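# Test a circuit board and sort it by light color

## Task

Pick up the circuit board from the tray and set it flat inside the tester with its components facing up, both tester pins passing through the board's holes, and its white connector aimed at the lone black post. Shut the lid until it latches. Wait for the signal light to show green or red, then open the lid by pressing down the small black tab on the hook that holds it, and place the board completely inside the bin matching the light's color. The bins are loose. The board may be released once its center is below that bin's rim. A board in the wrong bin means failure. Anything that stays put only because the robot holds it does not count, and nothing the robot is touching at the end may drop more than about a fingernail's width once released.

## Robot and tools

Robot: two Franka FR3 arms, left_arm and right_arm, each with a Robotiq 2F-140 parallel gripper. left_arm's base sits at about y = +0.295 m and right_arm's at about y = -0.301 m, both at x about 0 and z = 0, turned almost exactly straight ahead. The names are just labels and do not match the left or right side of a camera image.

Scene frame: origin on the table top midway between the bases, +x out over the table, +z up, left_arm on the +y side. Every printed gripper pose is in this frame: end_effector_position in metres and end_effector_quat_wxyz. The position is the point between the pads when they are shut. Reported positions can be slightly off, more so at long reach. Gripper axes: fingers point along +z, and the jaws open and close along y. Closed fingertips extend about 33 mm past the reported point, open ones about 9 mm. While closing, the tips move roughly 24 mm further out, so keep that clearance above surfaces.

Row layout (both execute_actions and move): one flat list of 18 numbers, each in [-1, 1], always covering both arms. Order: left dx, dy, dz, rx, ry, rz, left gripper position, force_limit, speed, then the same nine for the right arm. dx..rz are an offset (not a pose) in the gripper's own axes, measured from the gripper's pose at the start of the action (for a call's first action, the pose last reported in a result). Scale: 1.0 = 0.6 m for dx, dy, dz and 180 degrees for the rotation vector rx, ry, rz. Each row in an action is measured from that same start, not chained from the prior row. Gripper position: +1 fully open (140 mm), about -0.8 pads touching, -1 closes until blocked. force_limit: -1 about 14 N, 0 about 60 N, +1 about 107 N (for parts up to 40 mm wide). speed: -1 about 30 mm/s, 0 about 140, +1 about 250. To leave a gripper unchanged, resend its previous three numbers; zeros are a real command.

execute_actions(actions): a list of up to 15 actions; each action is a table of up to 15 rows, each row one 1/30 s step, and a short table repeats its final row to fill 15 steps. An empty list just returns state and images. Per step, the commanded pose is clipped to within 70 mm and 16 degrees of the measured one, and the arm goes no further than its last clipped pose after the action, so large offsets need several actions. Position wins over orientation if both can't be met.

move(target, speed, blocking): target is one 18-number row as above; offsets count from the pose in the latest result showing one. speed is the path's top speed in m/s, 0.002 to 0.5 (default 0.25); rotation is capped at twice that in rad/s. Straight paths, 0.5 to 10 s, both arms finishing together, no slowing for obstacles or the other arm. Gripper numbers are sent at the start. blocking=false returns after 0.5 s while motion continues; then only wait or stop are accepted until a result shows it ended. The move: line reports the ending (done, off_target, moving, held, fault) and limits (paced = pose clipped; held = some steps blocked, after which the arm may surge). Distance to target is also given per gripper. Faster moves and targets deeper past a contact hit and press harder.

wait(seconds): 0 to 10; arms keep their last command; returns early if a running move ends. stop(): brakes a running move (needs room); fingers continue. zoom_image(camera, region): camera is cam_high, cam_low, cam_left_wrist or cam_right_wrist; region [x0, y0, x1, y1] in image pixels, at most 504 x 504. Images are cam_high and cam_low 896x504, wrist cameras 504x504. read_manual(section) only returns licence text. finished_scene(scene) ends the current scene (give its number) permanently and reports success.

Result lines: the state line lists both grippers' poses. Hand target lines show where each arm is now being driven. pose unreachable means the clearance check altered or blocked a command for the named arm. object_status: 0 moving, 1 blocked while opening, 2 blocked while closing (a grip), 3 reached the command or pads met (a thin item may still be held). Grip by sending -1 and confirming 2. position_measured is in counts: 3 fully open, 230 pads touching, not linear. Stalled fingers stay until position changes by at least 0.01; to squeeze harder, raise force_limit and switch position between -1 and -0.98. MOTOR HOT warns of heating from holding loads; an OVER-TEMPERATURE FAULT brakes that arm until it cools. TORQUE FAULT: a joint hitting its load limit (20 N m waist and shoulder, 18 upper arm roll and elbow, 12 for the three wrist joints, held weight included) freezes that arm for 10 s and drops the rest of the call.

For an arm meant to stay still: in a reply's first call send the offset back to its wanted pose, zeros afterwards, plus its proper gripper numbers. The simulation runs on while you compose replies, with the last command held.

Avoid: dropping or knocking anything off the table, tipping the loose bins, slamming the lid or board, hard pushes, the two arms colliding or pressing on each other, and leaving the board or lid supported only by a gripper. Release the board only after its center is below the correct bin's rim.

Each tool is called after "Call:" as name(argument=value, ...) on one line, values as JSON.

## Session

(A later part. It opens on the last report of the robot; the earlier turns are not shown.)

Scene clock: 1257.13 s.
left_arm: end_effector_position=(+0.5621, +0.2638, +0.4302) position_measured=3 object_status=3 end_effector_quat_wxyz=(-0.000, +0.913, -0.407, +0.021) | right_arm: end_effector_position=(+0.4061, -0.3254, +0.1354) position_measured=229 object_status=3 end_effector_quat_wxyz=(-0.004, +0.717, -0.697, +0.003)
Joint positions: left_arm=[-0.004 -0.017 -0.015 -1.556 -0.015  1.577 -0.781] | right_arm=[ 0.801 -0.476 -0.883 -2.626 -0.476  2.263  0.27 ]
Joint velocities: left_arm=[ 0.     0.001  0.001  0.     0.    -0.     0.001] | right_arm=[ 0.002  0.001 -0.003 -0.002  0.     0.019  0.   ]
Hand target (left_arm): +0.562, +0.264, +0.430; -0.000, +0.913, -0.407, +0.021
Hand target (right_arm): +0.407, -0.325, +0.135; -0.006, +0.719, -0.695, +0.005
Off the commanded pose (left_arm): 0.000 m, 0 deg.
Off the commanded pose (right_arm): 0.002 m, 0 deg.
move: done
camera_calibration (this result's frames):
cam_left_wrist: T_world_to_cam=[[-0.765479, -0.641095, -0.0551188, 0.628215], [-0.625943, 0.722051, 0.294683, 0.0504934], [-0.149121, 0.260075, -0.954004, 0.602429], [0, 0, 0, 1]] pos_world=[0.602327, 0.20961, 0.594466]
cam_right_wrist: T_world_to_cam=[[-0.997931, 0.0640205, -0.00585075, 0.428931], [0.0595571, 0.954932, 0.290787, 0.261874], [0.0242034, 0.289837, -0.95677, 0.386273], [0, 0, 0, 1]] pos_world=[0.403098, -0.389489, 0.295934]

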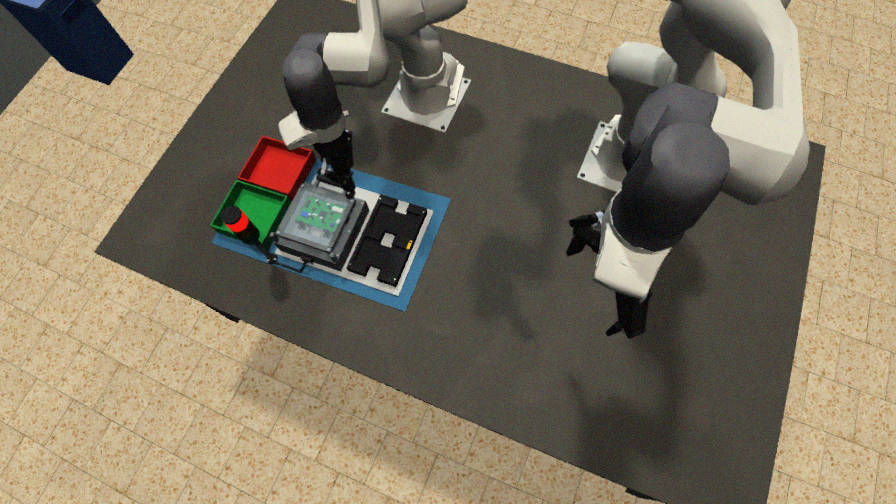

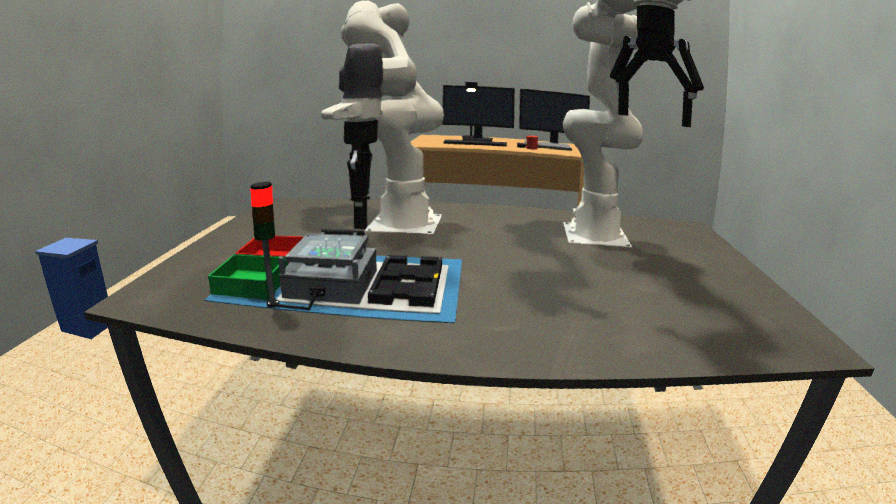

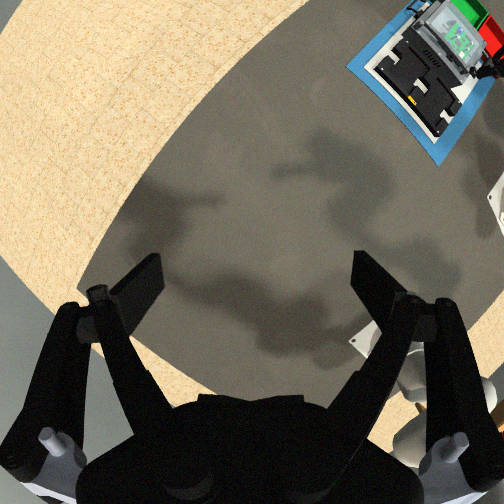

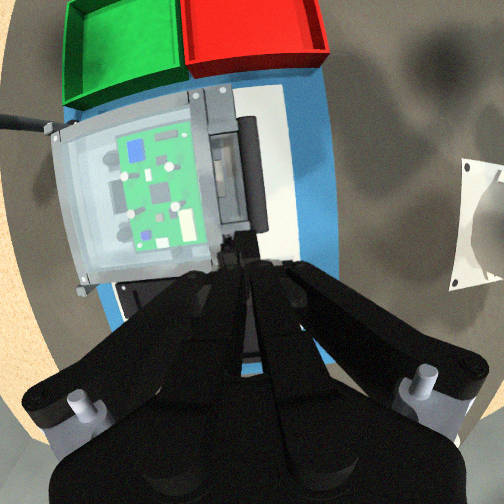

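Call:
move(target=[0,0,0,0,0,0,1,0,0, 0.0,0.008,0.006,0,0,0,-0.8,-0.5,0], speed=0.02)

Call:
zoom_image(camera="cam_right_wrist", region=[150,130,350,330])

Scene clock: 1270.63 s.
left_arm: end_effector_position=(+0.5621, +0.2638, +0.4302) position_measured=3 object_status=3 end_effector_quat_wxyz=(-0.000, +0.913, -0.407, +0.021) | right_arm: end_effector_position=(+0.4003, -0.3255, +0.1313) position_measured=229 object_status=3 end_effector_quat_wxyz=(-0.002, +0.718, -0.696, +0.002)
Joint positions: left_arm=[-0.004 -0.017 -0.015 -1.556 -0.015  1.577 -0.781] | right_arm=[ 0.793 -0.482 -0.88  -2.642 -0.483  2.267  0.271]
Joint velocities: left_arm=[ 0.001 -0.001 -0.    -0.001 -0.001 -0.001  0.   ] | right_arm=[-0.003 -0.001  0.002 -0.003 -0.002  0.002 -0.   ]
Hand target (left_arm): +0.562, +0.264, +0.430; -0.000, +0.913, -0.407, +0.021
Hand target (right_arm): +0.401, -0.325, +0.132; -0.004, +0.717, -0.697, +0.003
Off the commanded pose (left_arm): 0.000 m, 0 deg.
Off the commanded pose (right_arm): 0.001 m, 0 deg.
move: done
camera_calibration (this result's frames):
cam_left_wrist: T_world_to_cam=[[-0.76548, -0.641095, -0.0551187, 0.628215], [-0.625942, 0.722051, 0.294683, 0.0504933], [-0.149121, 0.260075, -0.954004, 0.602429], [0, 0, 0, 1]] pos_world=[0.602327, 0.20961, 0.594466]
cam_right_wrist: T_world_to_cam=[[-0.998125, 0.0612017, -0.00112478, 0.421737], [0.0582348, 0.955078, 0.290575, 0.264172], [0.018858, 0.289965, -0.956851, 0.384752], [0, 0, 0, 1]] pos_world=[0.398306, -0.389681, 0.291863]

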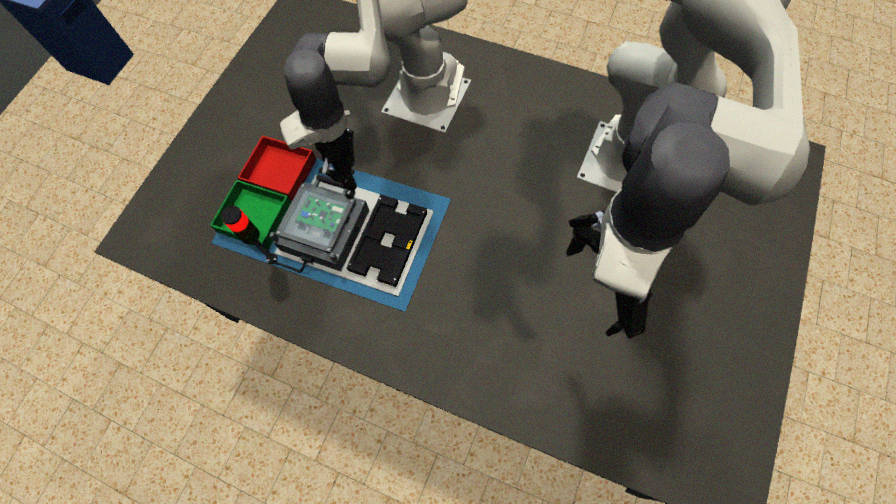

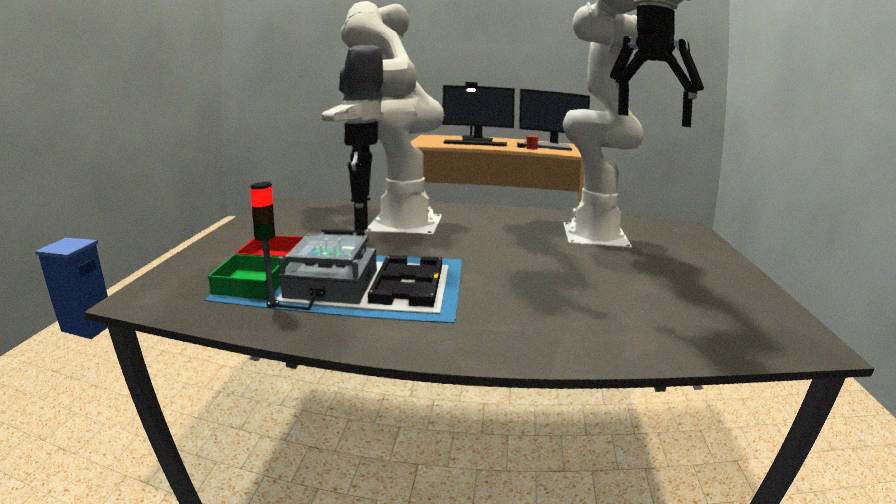

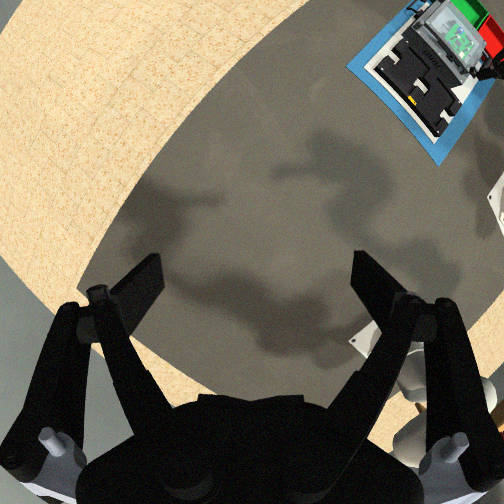

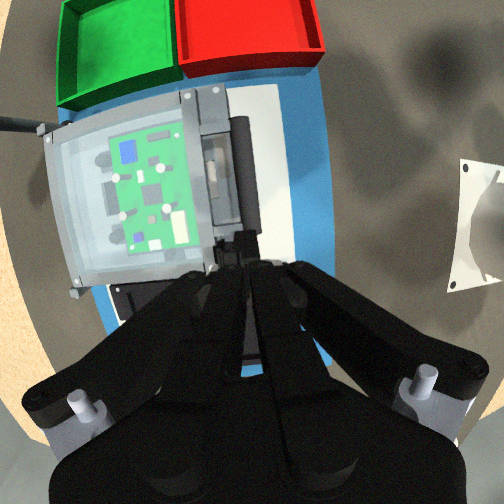

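Region (150, 130, 350, 330) of cam_right_wrist's 504x504 image, scaled by 2.520, with more detail than that image has.

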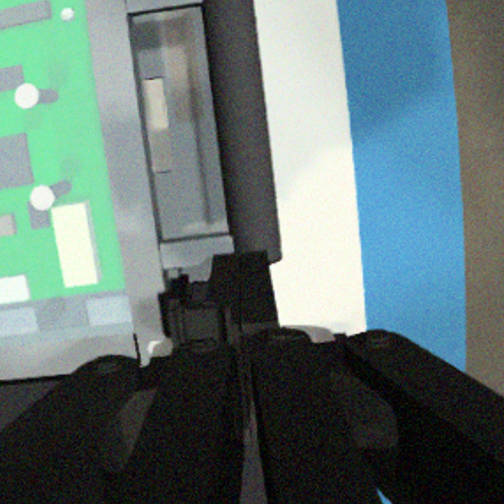

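Call:
move(target=[0,0,0,0,0,0,1,0,0, 0.0,0.0,0.012,0,0,0,-0.8,-0.5,0], speed=0.015)

Call:
zoom_image(camera="cam_right_wrist", region=[150,130,350,330])

Scene clock: 1275.73 s.
left_arm: end_effector_position=(+0.5621, +0.2638, +0.4302) position_measured=3 object_status=3 end_effector_quat_wxyz=(-0.000, +0.913, -0.407, +0.021) | right_arm: end_effector_position=(+0.3995, -0.3263, +0.1266) position_measured=229 object_status=3 end_effector_quat_wxyz=(-0.001, +0.717, -0.697, +0.001)
Joint positions: left_arm=[-0.004 -0.017 -0.015 -1.556 -0.015  1.577 -0.781] | right_arm=[ 0.797 -0.472 -0.89  -2.647 -0.483  2.278  0.271]
Joint velocities: left_arm=[ 0.001  0.001 -0.001 -0.001  0.     0.     0.   ] | right_arm=[ 0.002 -0.001 -0.003  0.    -0.    -0.001  0.   ]
Hand target (left_arm): +0.562, +0.264, +0.430; -0.000, +0.913, -0.407, +0.021
Hand target (right_arm): +0.400, -0.325, +0.124; -0.002, +0.718, -0.696, +0.002
Off the commanded pose (left_arm): 0.000 m, 0 deg.
Off the commanded pose (right_arm): 0.003 m, 0 deg.
move: done
camera_calibration (this result's frames):
cam_left_wrist: T_world_to_cam=[[-0.765479, -0.641095, -0.0551187, 0.628215], [-0.625943, 0.722051, 0.294683, 0.0504934], [-0.149121, 0.260075, -0.954004, 0.602429], [0, 0, 0, 1]] pos_world=[0.602327, 0.20961, 0.594466]
cam_right_wrist: T_world_to_cam=[[-0.997948, 0.0640078, 0.00185758, 0.421431], [0.061806, 0.955222, 0.289362, 0.265111], [0.016747, 0.288883, -0.957218, 0.381008], [0, 0, 0, 1]] pos_world=[0.3978, -0.390281, 0.287212]

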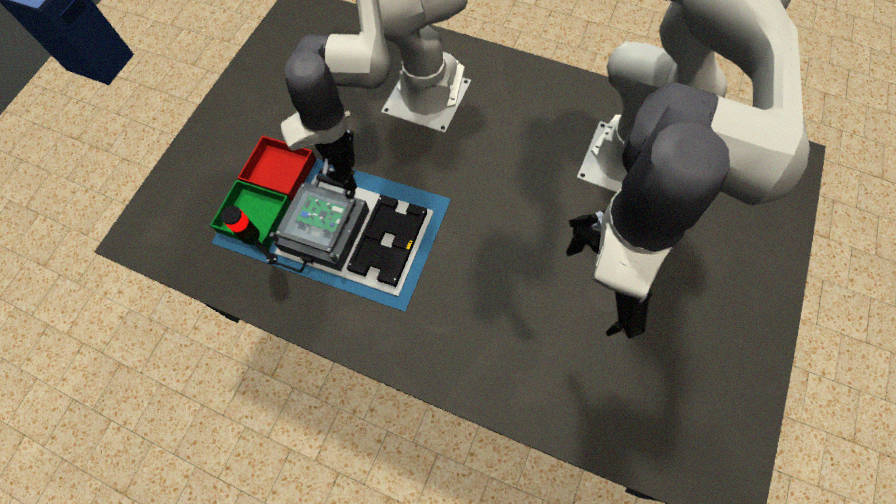

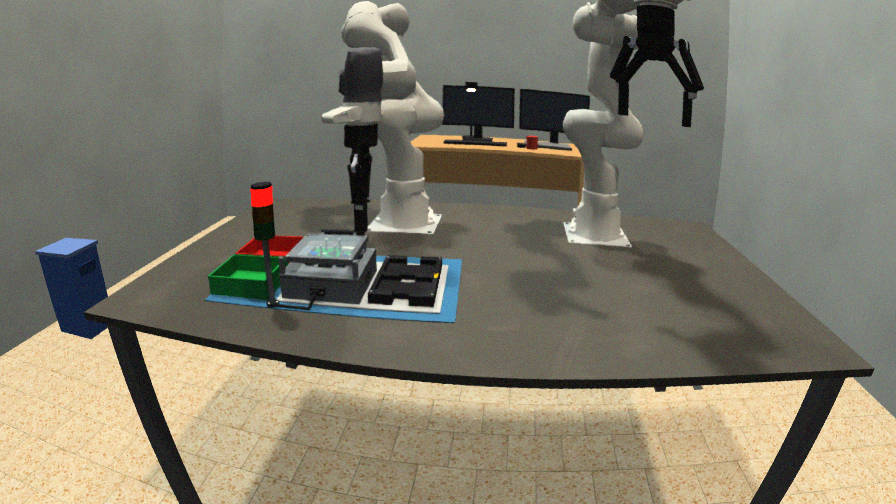

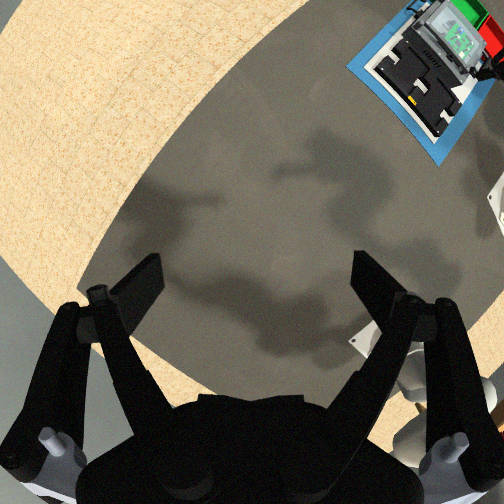

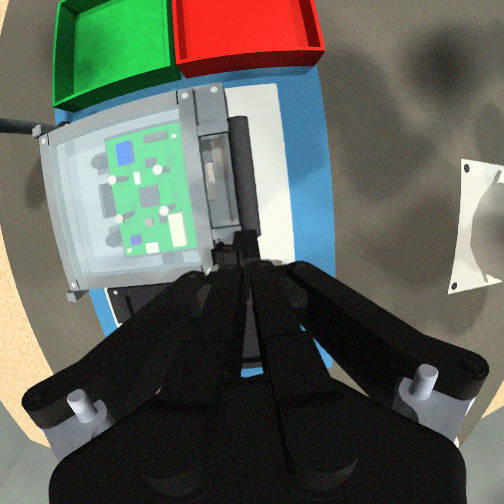

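Region (150, 130, 350, 330) of cam_right_wrist's 504x504 image, scaled by 2.520, with more detail than that image has.

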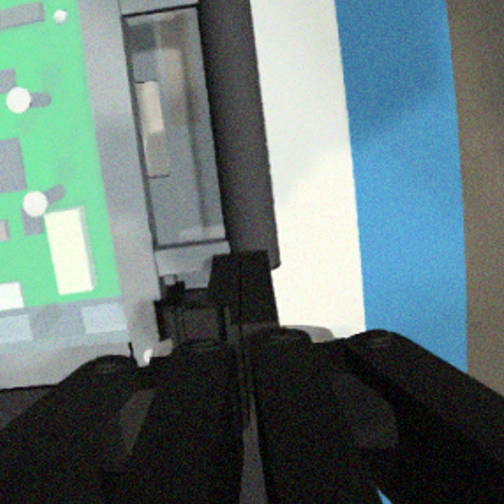

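Call:
move(target=[0,0,0,0,0,0,1,0,0, -0.015,0.0,-0.011,0,0,0,-0.8,-0.5,0], speed=0.02)

Call:
zoom_image(camera="cam_right_wrist", region=[150,130,350,330])

Scene clock: 1304.80 s.
left_arm: end_effector_position=(+0.5621, +0.2638, +0.4302) position_measured=3 object_status=3 end_effector_quat_wxyz=(-0.000, +0.913, -0.407, +0.021) | right_arm: end_effector_position=(+0.4002, -0.3177, +0.1324) position_measured=229 object_status=3 end_effector_quat_wxyz=(-0.001, +0.720, -0.694, +0.002)
Joint positions: left_arm=[-0.004 -0.017 -0.015 -1.556 -0.015  1.577 -0.781] | right_arm=[ 0.797 -0.479 -0.863 -2.643 -0.475  2.265  0.28 ]
Joint velocities: left_arm=[ 0.    -0.001 -0.    -0.     0.001  0.    -0.   ] | right_arm=[ 0.001 -0.001  0.006 -0.     0.006 -0.005  0.007]
Hand target (left_arm): +0.562, +0.264, +0.430; -0.000, +0.913, -0.407, +0.021
Hand target (right_arm): +0.400, -0.318, +0.133; -0.001, +0.717, -0.697, +0.001
Off the commanded pose (left_arm): 0.000 m, 0 deg.
Off the commanded pose (right_arm): 0.001 m, 0 deg.
move: done
camera_calibration (this result's frames):
cam_left_wrist: T_world_to_cam=[[-0.765479, -0.641095, -0.0551188, 0.628215], [-0.625943, 0.722051, 0.294683, 0.0504934], [-0.149121, 0.260075, -0.954004, 0.602429], [0, 0, 0, 1]] pos_world=[0.602327, 0.209611, 0.594466]
cam_right_wrist: T_world_to_cam=[[-0.998415, 0.0562773, -0.000812031, 0.419617], [0.0536485, 0.955941, 0.288615, 0.258694], [0.0170187, 0.288114, -0.957445, 0.38379], [0, 0, 0, 1]] pos_world=[0.398542, -0.381487, 0.293136]

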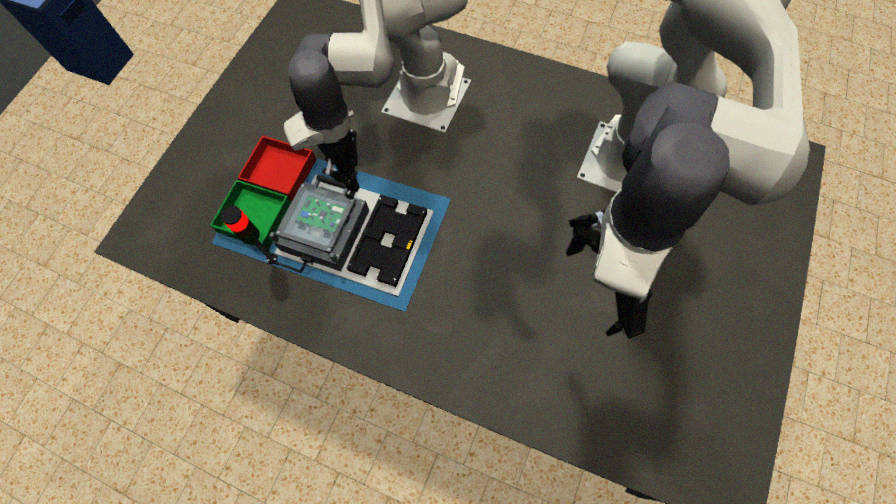

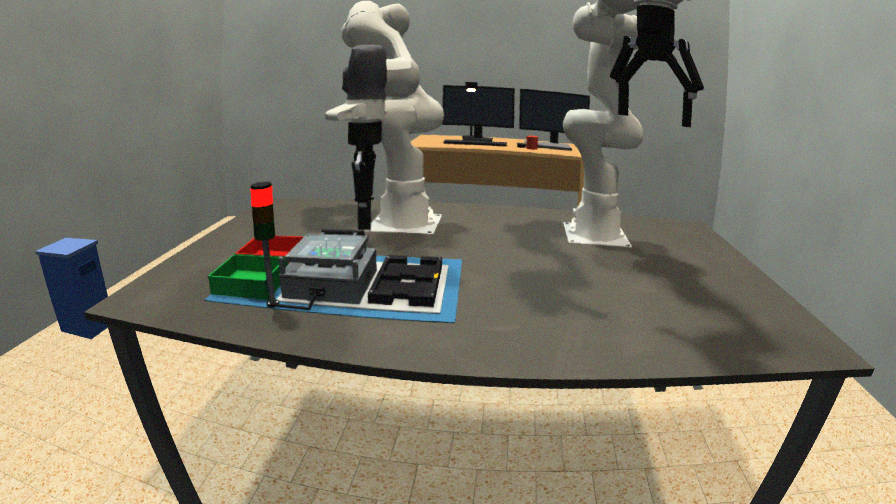

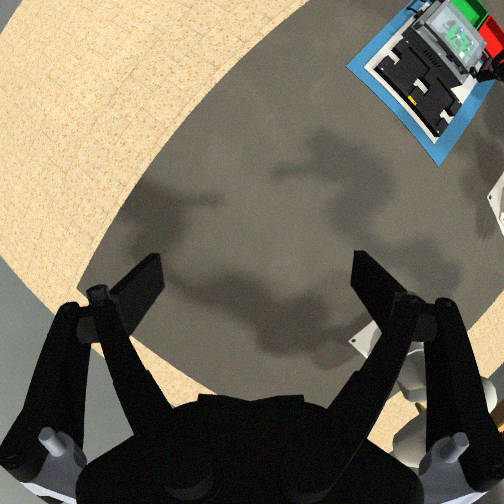

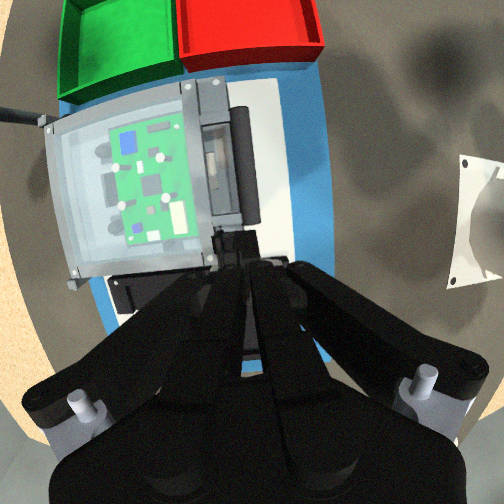

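Region (150, 130, 350, 330) of cam_right_wrist's 504x504 image, scaled by 2.520, with more detail than that image has.

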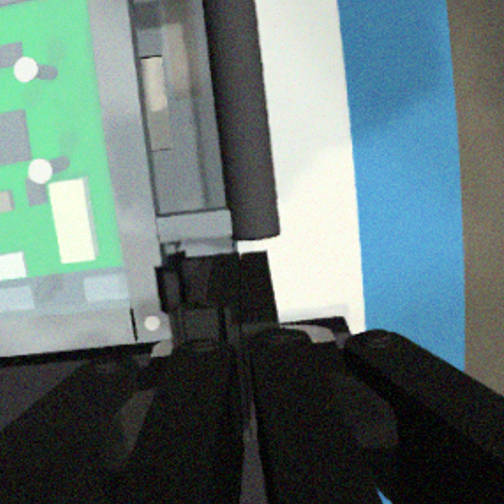

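Call:
move(target=[0,0,0,0,0,0,1,0,0, 0.0,0.0,0.016,0,0,0,-0.8,-0.5,0], speed=0.015)

Call:
zoom_image(camera="cam_right_wrist", region=[150,130,350,330])

Scene clock: 1313.90 s.
left_arm: end_effector_position=(+0.5621, +0.2638, +0.4302) position_measured=3 object_status=3 end_effector_quat_wxyz=(-0.000, +0.913, -0.407, +0.021) | right_arm: end_effector_position=(+0.3992, -0.3181, +0.1236) position_measured=229 object_status=3 end_effector_quat_wxyz=(-0.000, +0.718, -0.696, +0.001)
Joint positions: left_arm=[-0.004 -0.017 -0.015 -1.556 -0.015  1.577 -0.781] | right_arm=[ 0.806 -0.459 -0.88  -2.652 -0.474  2.291  0.282]
Joint velocities: left_arm=[-0.     0.001  0.001 -0.    -0.    -0.    -0.   ] | right_arm=[ 0.002  0.002 -0.004 -0.     0.     0.014 -0.002]
Hand target (left_arm): +0.562, +0.264, +0.430; -0.000, +0.913, -0.407, +0.021
Hand target (right_arm): +0.400, -0.318, +0.123; -0.002, +0.720, -0.694, +0.002
Off the commanded pose (left_arm): 0.000 m, 0 deg.
Off the commanded pose (right_arm): 0.001 m, 0 deg.
move: done
camera_calibration (this result's frames):
cam_left_wrist: T_world_to_cam=[[-0.765479, -0.641095, -0.0551188, 0.628215], [-0.625943, 0.722051, 0.294683, 0.0504935], [-0.149121, 0.260075, -0.954004, 0.602429], [0, 0, 0, 1]] pos_world=[0.602327, 0.20961, 0.594466]
cam_right_wrist: T_world_to_cam=[[-0.998093, 0.0616815, 0.00244188, 0.419825], [0.05977, 0.955761, 0.288009, 0.25925], [0.015431, 0.287606, -0.957625, 0.375968], [0, 0, 0, 1]] pos_world=[0.397728, -0.381807, 0.284345]

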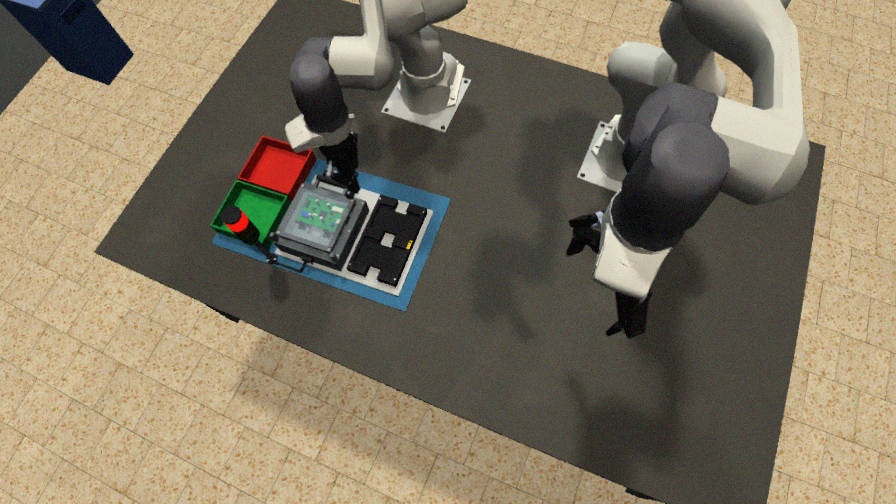

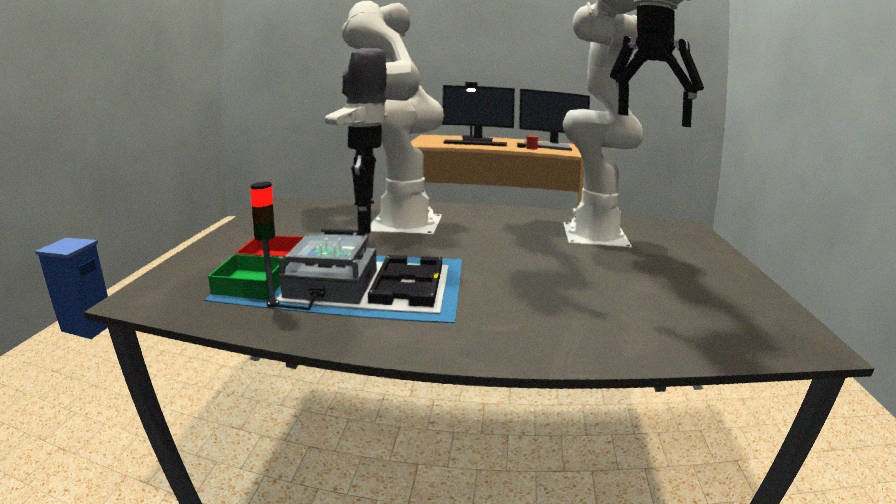

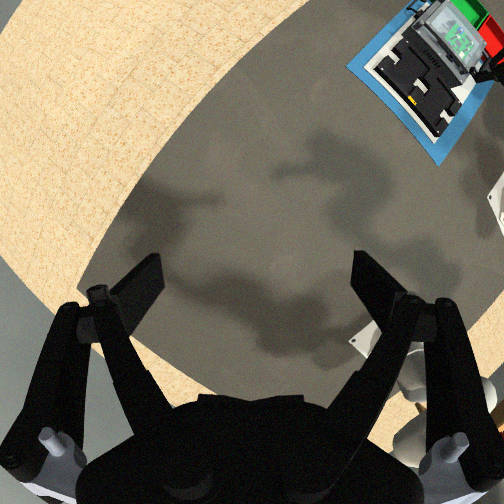

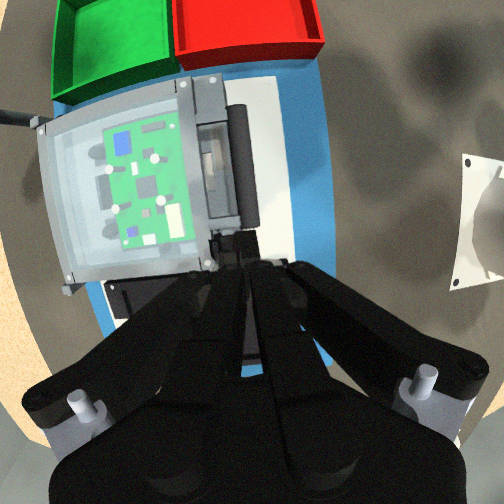

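Region (150, 130, 350, 330) of cam_right_wrist's 504x504 image, scaled by 2.520, with more detail than that image has.

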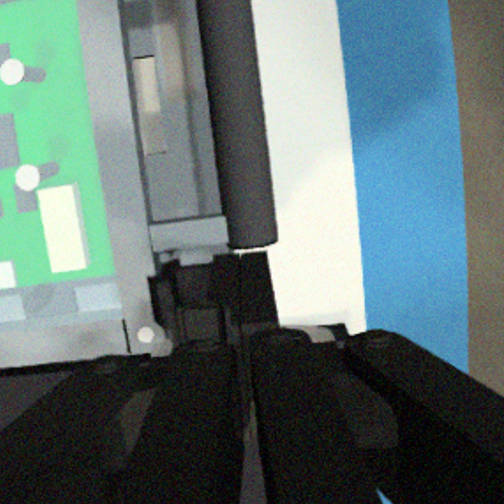

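Call:
move(target=[0,0,0,0,0,0,1,0,0, 0.0,0.0,0.012,0,0,0,-0.8,-0.5,0], speed=0.015)

Call:
zoom_image(camera="cam_right_wrist", region=[150,130,350,330])

Scene clock: 1317.73 s.
left_arm: end_effector_position=(+0.5621, +0.2638, +0.4302) position_measured=3 object_status=3 end_effector_quat_wxyz=(-0.000, +0.913, -0.407, +0.021) | right_arm: end_effector_position=(+0.3983, -0.3188, +0.1189) position_measured=229 object_status=3 end_effector_quat_wxyz=(+0.001, +0.717, -0.697, +0.000)
Joint positions: left_arm=[-0.004 -0.017 -0.015 -1.556 -0.015  1.577 -0.781] | right_arm=[ 0.811 -0.449 -0.891 -2.656 -0.473  2.302  0.282]
Joint velocities: left_arm=[ 0.001  0.    -0.001  0.001  0.001  0.001 -0.001] | right_arm=[ 0.004  0.    -0.009 -0.    -0.     0.001  0.001]
Hand target (left_arm): +0.562, +0.264, +0.430; -0.000, +0.913, -0.407, +0.021
Hand target (right_arm): +0.399, -0.318, +0.117; -0.000, +0.718, -0.696, +0.001
Off the commanded pose (left_arm): 0.000 m, 0 deg.
Off the commanded pose (right_arm): 0.003 m, 0 deg.
move: done
camera_calibration (this result's frames):
cam_left_wrist: T_world_to_cam=[[-0.765479, -0.641095, -0.0551188, 0.628215], [-0.625943, 0.722051, 0.294683, 0.0504933], [-0.149121, 0.260075, -0.954004, 0.602428], [0, 0, 0, 1]] pos_world=[0.602327, 0.20961, 0.594466]
cam_right_wrist: T_world_to_cam=[[-0.997924, 0.0641171, 0.00598814, 0.419252], [0.0631335, 0.955794, 0.287179, 0.260134], [0.0126897, 0.286961, -0.957858, 0.372634], [0, 0, 0, 1]] pos_world=[0.39723, -0.382447, 0.279715]

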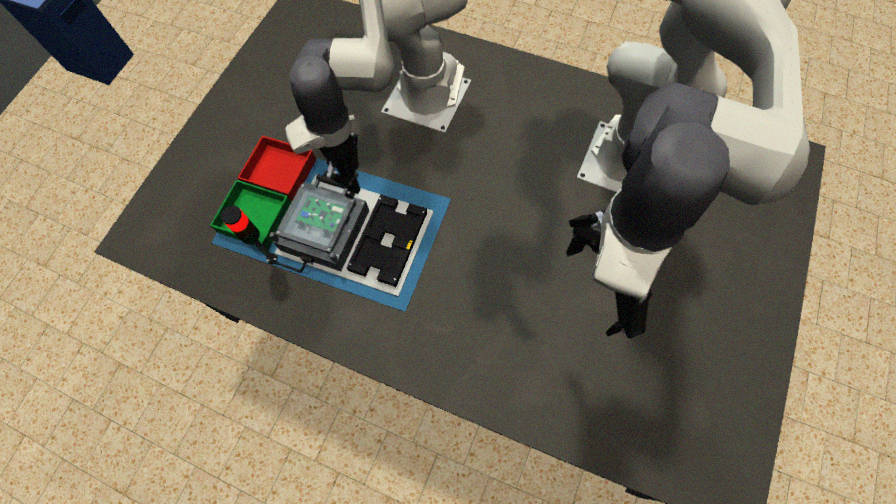

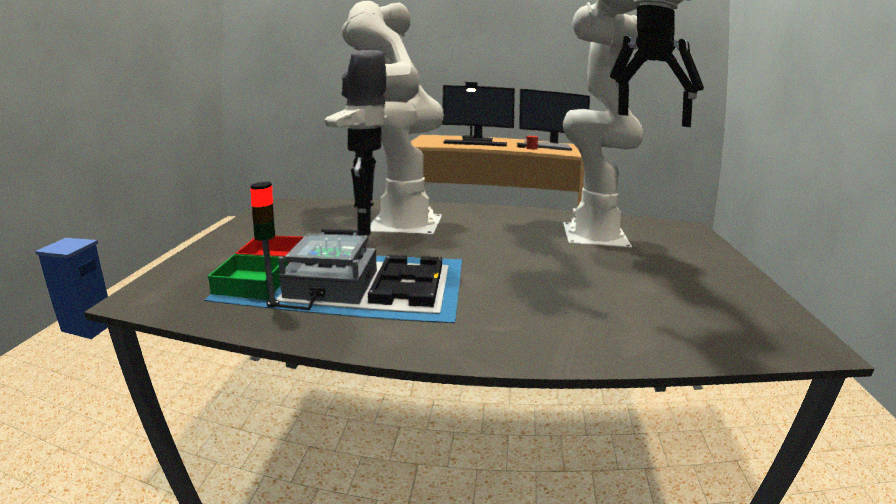

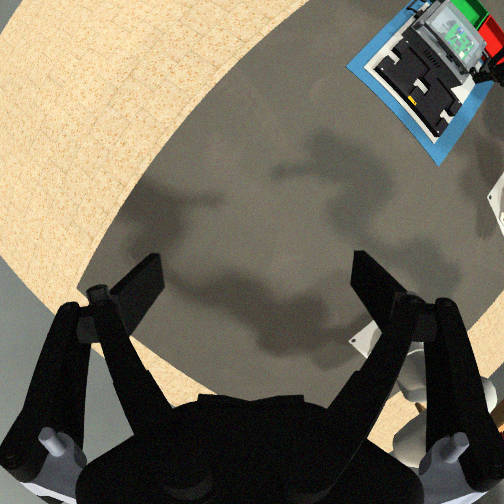

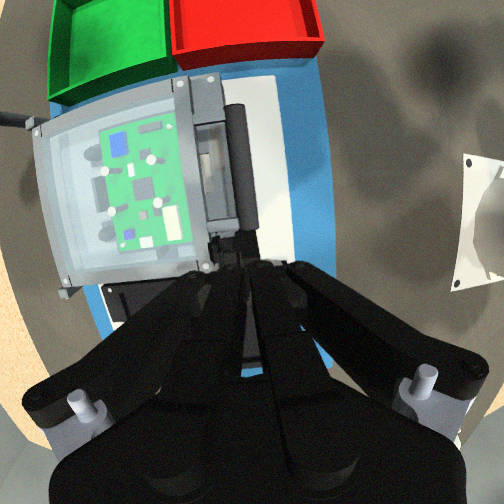

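Region (150, 130, 350, 330) of cam_right_wrist's 504x504 image, scaled by 2.520, with more detail than that image has.

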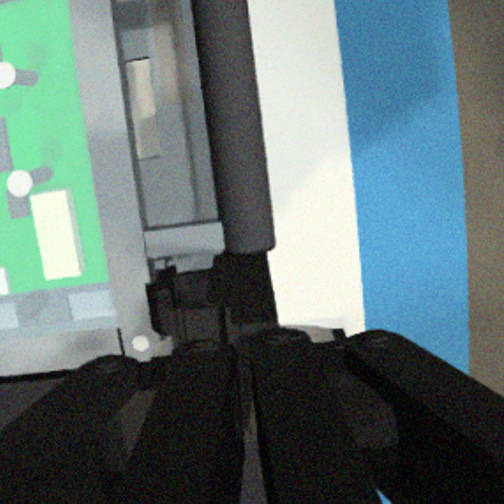

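Call:
zoom_image(camera="cam_high", region=[300,150,400,220])

Call:
zoom_image(camera="cam_low", region=[310,200,410,270])

Region (300, 150, 400, 220) of cam_high's 896x504 image, scaled by 5.040, with more detail than that image has; it fills the top 353 rows of this view, and the rest is white.

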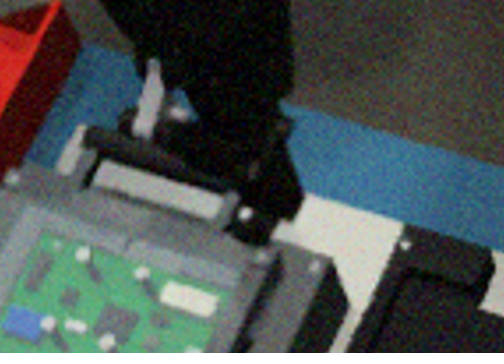

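Region (310, 200, 410, 270) of cam_low's 896x504 image, scaled by 5.040, with more detail than that image has; it fills the top 353 rows of this view, and the rest is white.

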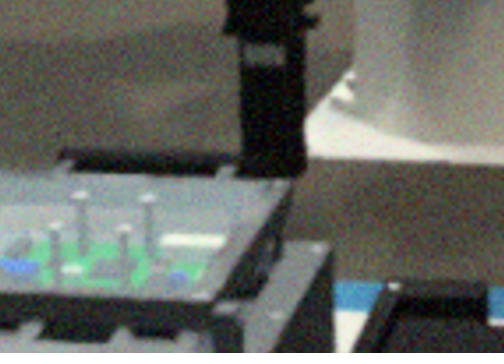

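Call:
move(target=[0,0,0,0,0,0,1,0,0, 0.0,-0.003,0.012,0,0,0,-0.8,-0.5,0], speed=0.015)

Call:
zoom_image(camera="cam_right_wrist", region=[150,130,350,330])

Scene clock: 1332.73 s.
left_arm: end_effector_position=(+0.5621, +0.2638, +0.4302) position_measured=3 object_status=3 end_effector_quat_wxyz=(-0.000, +0.913, -0.407, +0.021) | right_arm: end_effector_position=(+0.3962, -0.3188, +0.1133) position_measured=229 object_status=3 end_effector_quat_wxyz=(+0.005, +0.716, -0.698, -0.003)
Joint positions: left_arm=[-0.004 -0.017 -0.015 -1.556 -0.015  1.577 -0.781] | right_arm=[ 0.825 -0.434 -0.906 -2.657 -0.469  2.309  0.281]
Joint velocities: left_arm=[ 0.001 -0.     0.002  0.    -0.001  0.    -0.001] | right_arm=[ 0.002 -0.002 -0.005  0.003  0.001 -0.001 -0.   ]
Hand target (left_arm): +0.562, +0.264, +0.430; -0.000, +0.913, -0.407, +0.021
Hand target (right_arm): +0.400, -0.319, +0.112; +0.001, +0.717, -0.697, +0.000
Off the commanded pose (left_arm): 0.000 m, 0 deg.
Off the commanded pose (right_arm): 0.004 m, 1 deg.
move: off_target (right_arm)
camera_calibration (this result's frames):
cam_left_wrist: T_world_to_cam=[[-0.765479, -0.641095, -0.0551188, 0.628215], [-0.625943, 0.722051, 0.294683, 0.0504934], [-0.149121, 0.260075, -0.954004, 0.602429], [0, 0, 0, 1]] pos_world=[0.602327, 0.20961, 0.594466]
cam_right_wrist: T_world_to_cam=[[-0.997598, 0.0672329, 0.0166867, 0.416879], [0.069197, 0.955905, 0.285409, 0.259765], [0.00323794, 0.285878, -0.958261, 0.370702], [0, 0, 0, 1]] pos_world=[0.396703, -0.382314, 0.274134]

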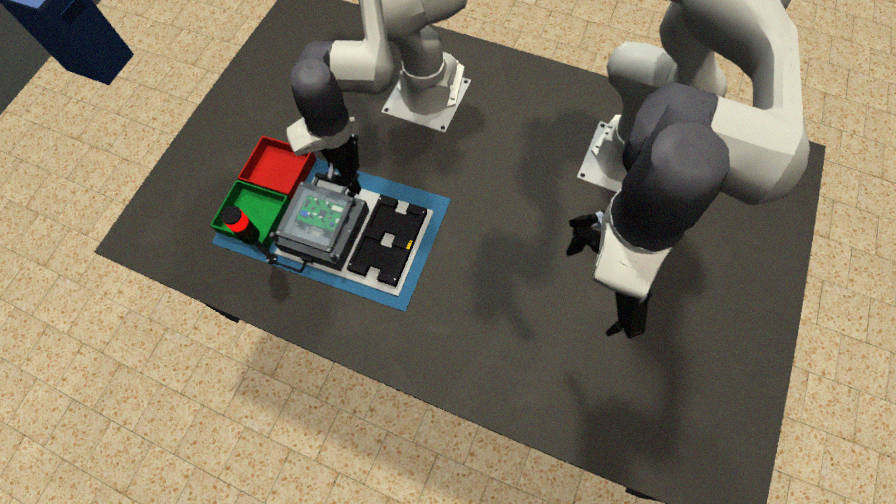

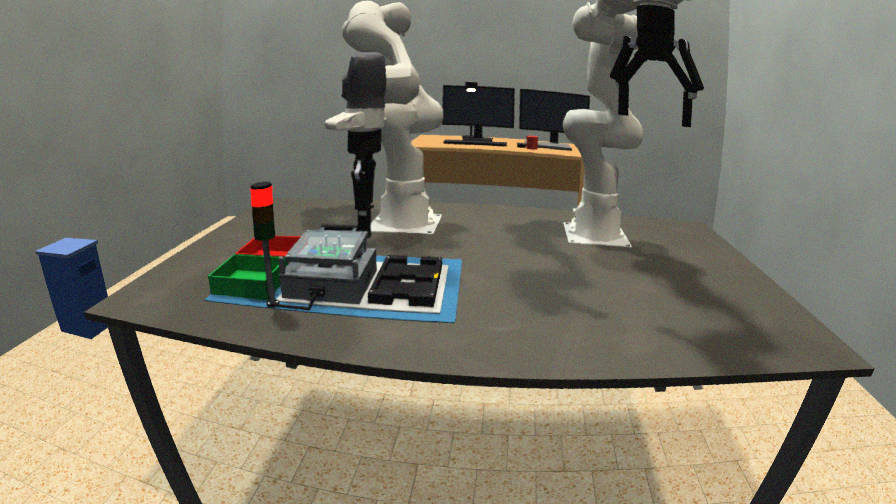

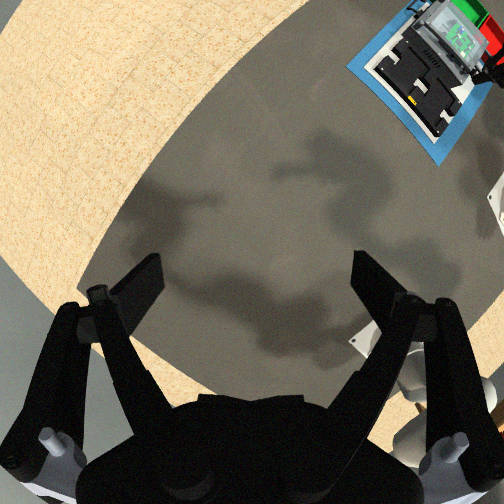

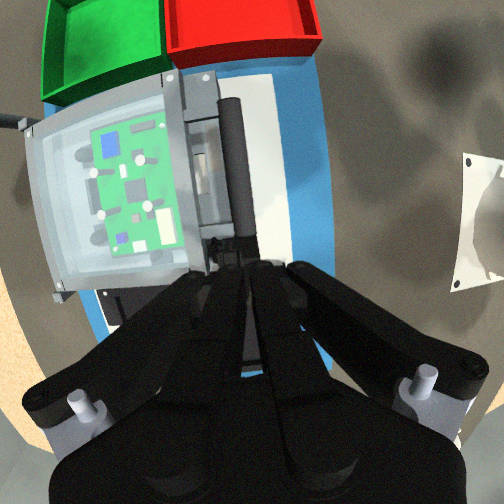

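Region (150, 130, 350, 330) of cam_right_wrist's 504x504 image, scaled by 2.520, with more detail than that image has.

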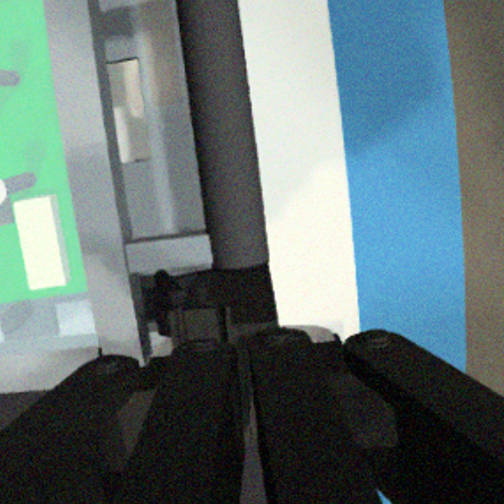

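Call:
zoom_image(camera="cam_low", region=[260,200,400,310])

Region (260, 200, 400, 310) of cam_low's 896x504 image, scaled by 3.600, with more detail than that image has; it fills the top 396 rows of this view, and the rest is white.

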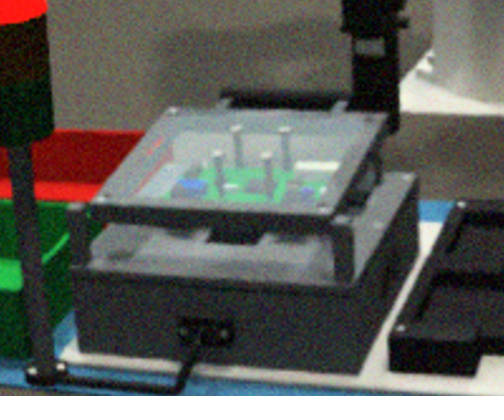

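Call:
move(target=[0,0,0,0,0,0,1,0,0, -0.005,0.0,-0.07,0,0,0,-0.8,-0.5,0], speed=0.04)

Call:
zoom_image(camera="cam_right_wrist", region=[150,100,350,300])

Call:
zoom_image(camera="cam_low", region=[260,200,400,310])

Scene clock: 1344.83 s.
left_arm: end_effector_position=(+0.5621, +0.2638, +0.4302) position_measured=3 object_status=3 end_effector_quat_wxyz=(-0.000, +0.913, -0.407, +0.021) | right_arm: end_effector_position=(+0.3983, -0.3160, +0.1541) position_measured=229 object_status=3 end_effector_quat_wxyz=(+0.005, +0.718, -0.696, -0.002)
Joint positions: left_arm=[-0.004 -0.017 -0.015 -1.556 -0.015  1.577 -0.781] | right_arm=[ 0.79  -0.516 -0.825 -2.608 -0.463  2.178  0.292]
Joint velocities: left_arm=[ 0.001  0.002 -0.001  0.001 -0.     0.    -0.001] | right_arm=[-0.001 -0.     0.002  0.     0.003 -0.013  0.001]
Hand target (left_arm): +0.562, +0.264, +0.430; -0.000, +0.913, -0.407, +0.021
Hand target (right_arm): +0.397, -0.316, +0.155; +0.006, +0.716, -0.698, -0.003
Off the commanded pose (left_arm): 0.000 m, 0 deg.
Off the commanded pose (right_arm): 0.002 m, 0 deg.
move: done
camera_calibration (this result's frames):
cam_left_wrist: T_world_to_cam=[[-0.76548, -0.641095, -0.0551187, 0.628215], [-0.625942, 0.722051, 0.294683, 0.0504933], [-0.149121, 0.260075, -0.954004, 0.602428], [0, 0, 0, 1]] pos_world=[0.602327, 0.20961, 0.594466]
cam_right_wrist: T_world_to_cam=[[-0.998037, 0.0612811, 0.0128962, 0.416997], [0.0624161, 0.956675, 0.284389, 0.248319], [0.00509016, 0.284635, -0.958622, 0.407949], [0, 0, 0, 1]] pos_world=[0.398603, -0.379232, 0.315072]

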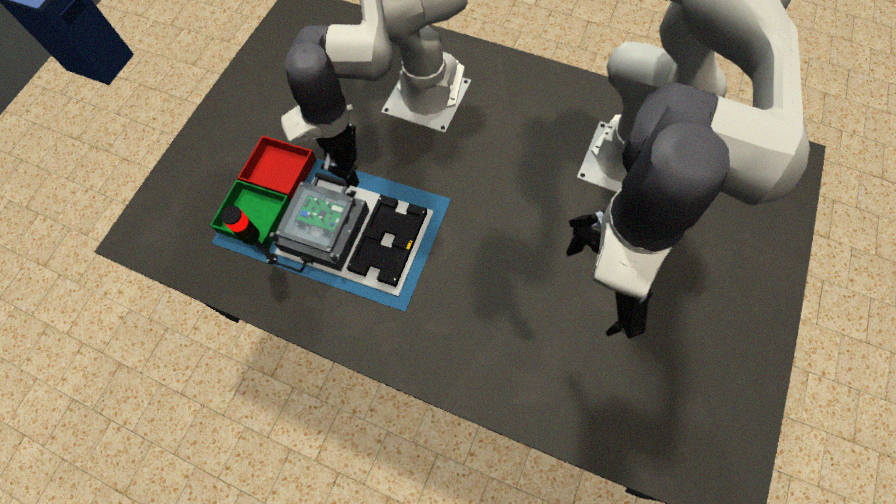

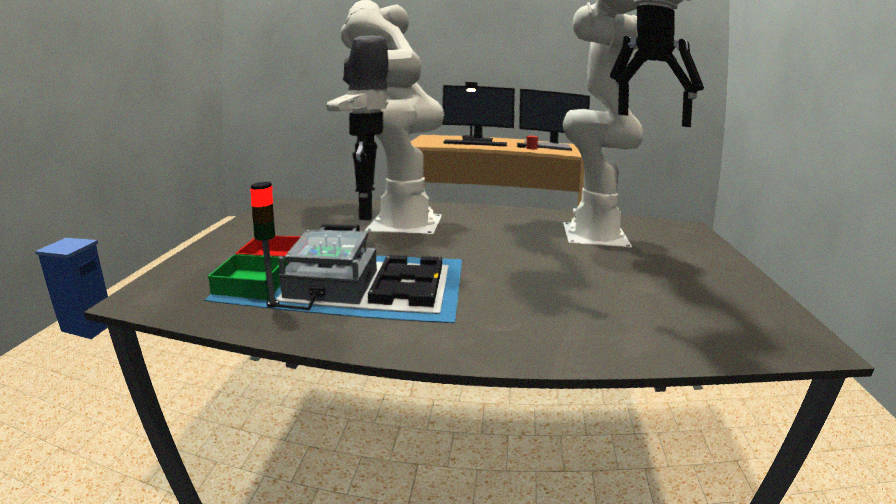

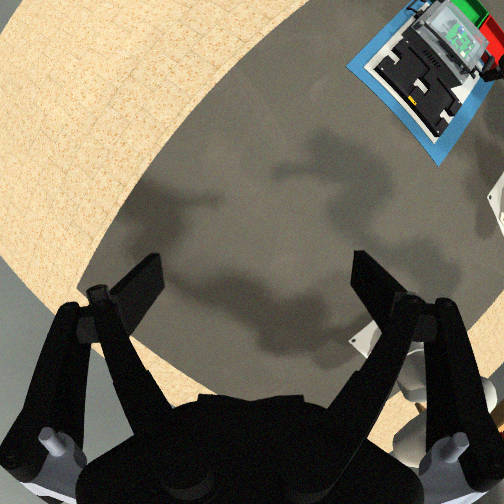

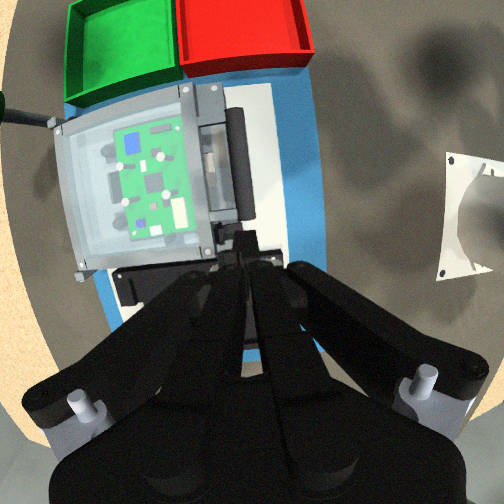

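Region (150, 100, 350, 300) of cam_right_wrist's 504x504 image, scaled by 2.520, with more detail than that image has.

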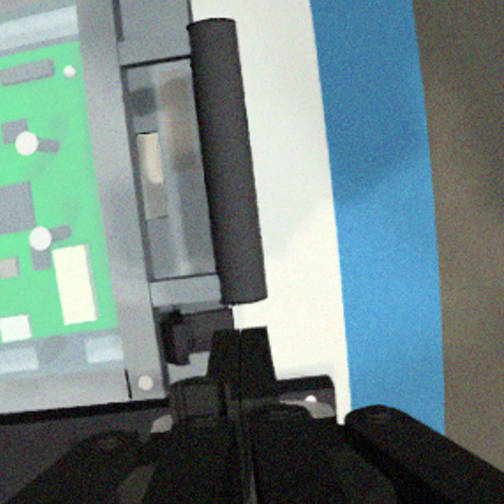

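Region (260, 200, 400, 310) of cam_low's 896x504 image, scaled by 3.600, with more detail than that image has; it fills the top 396 rows of this view, and the rest is white.

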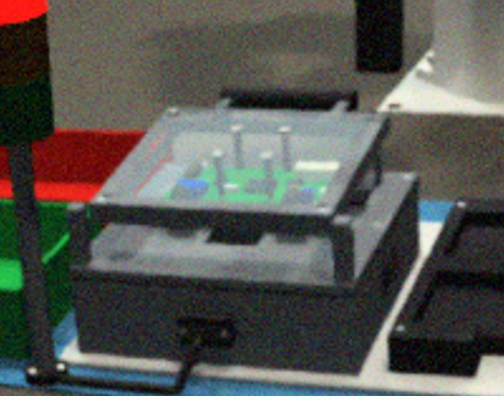

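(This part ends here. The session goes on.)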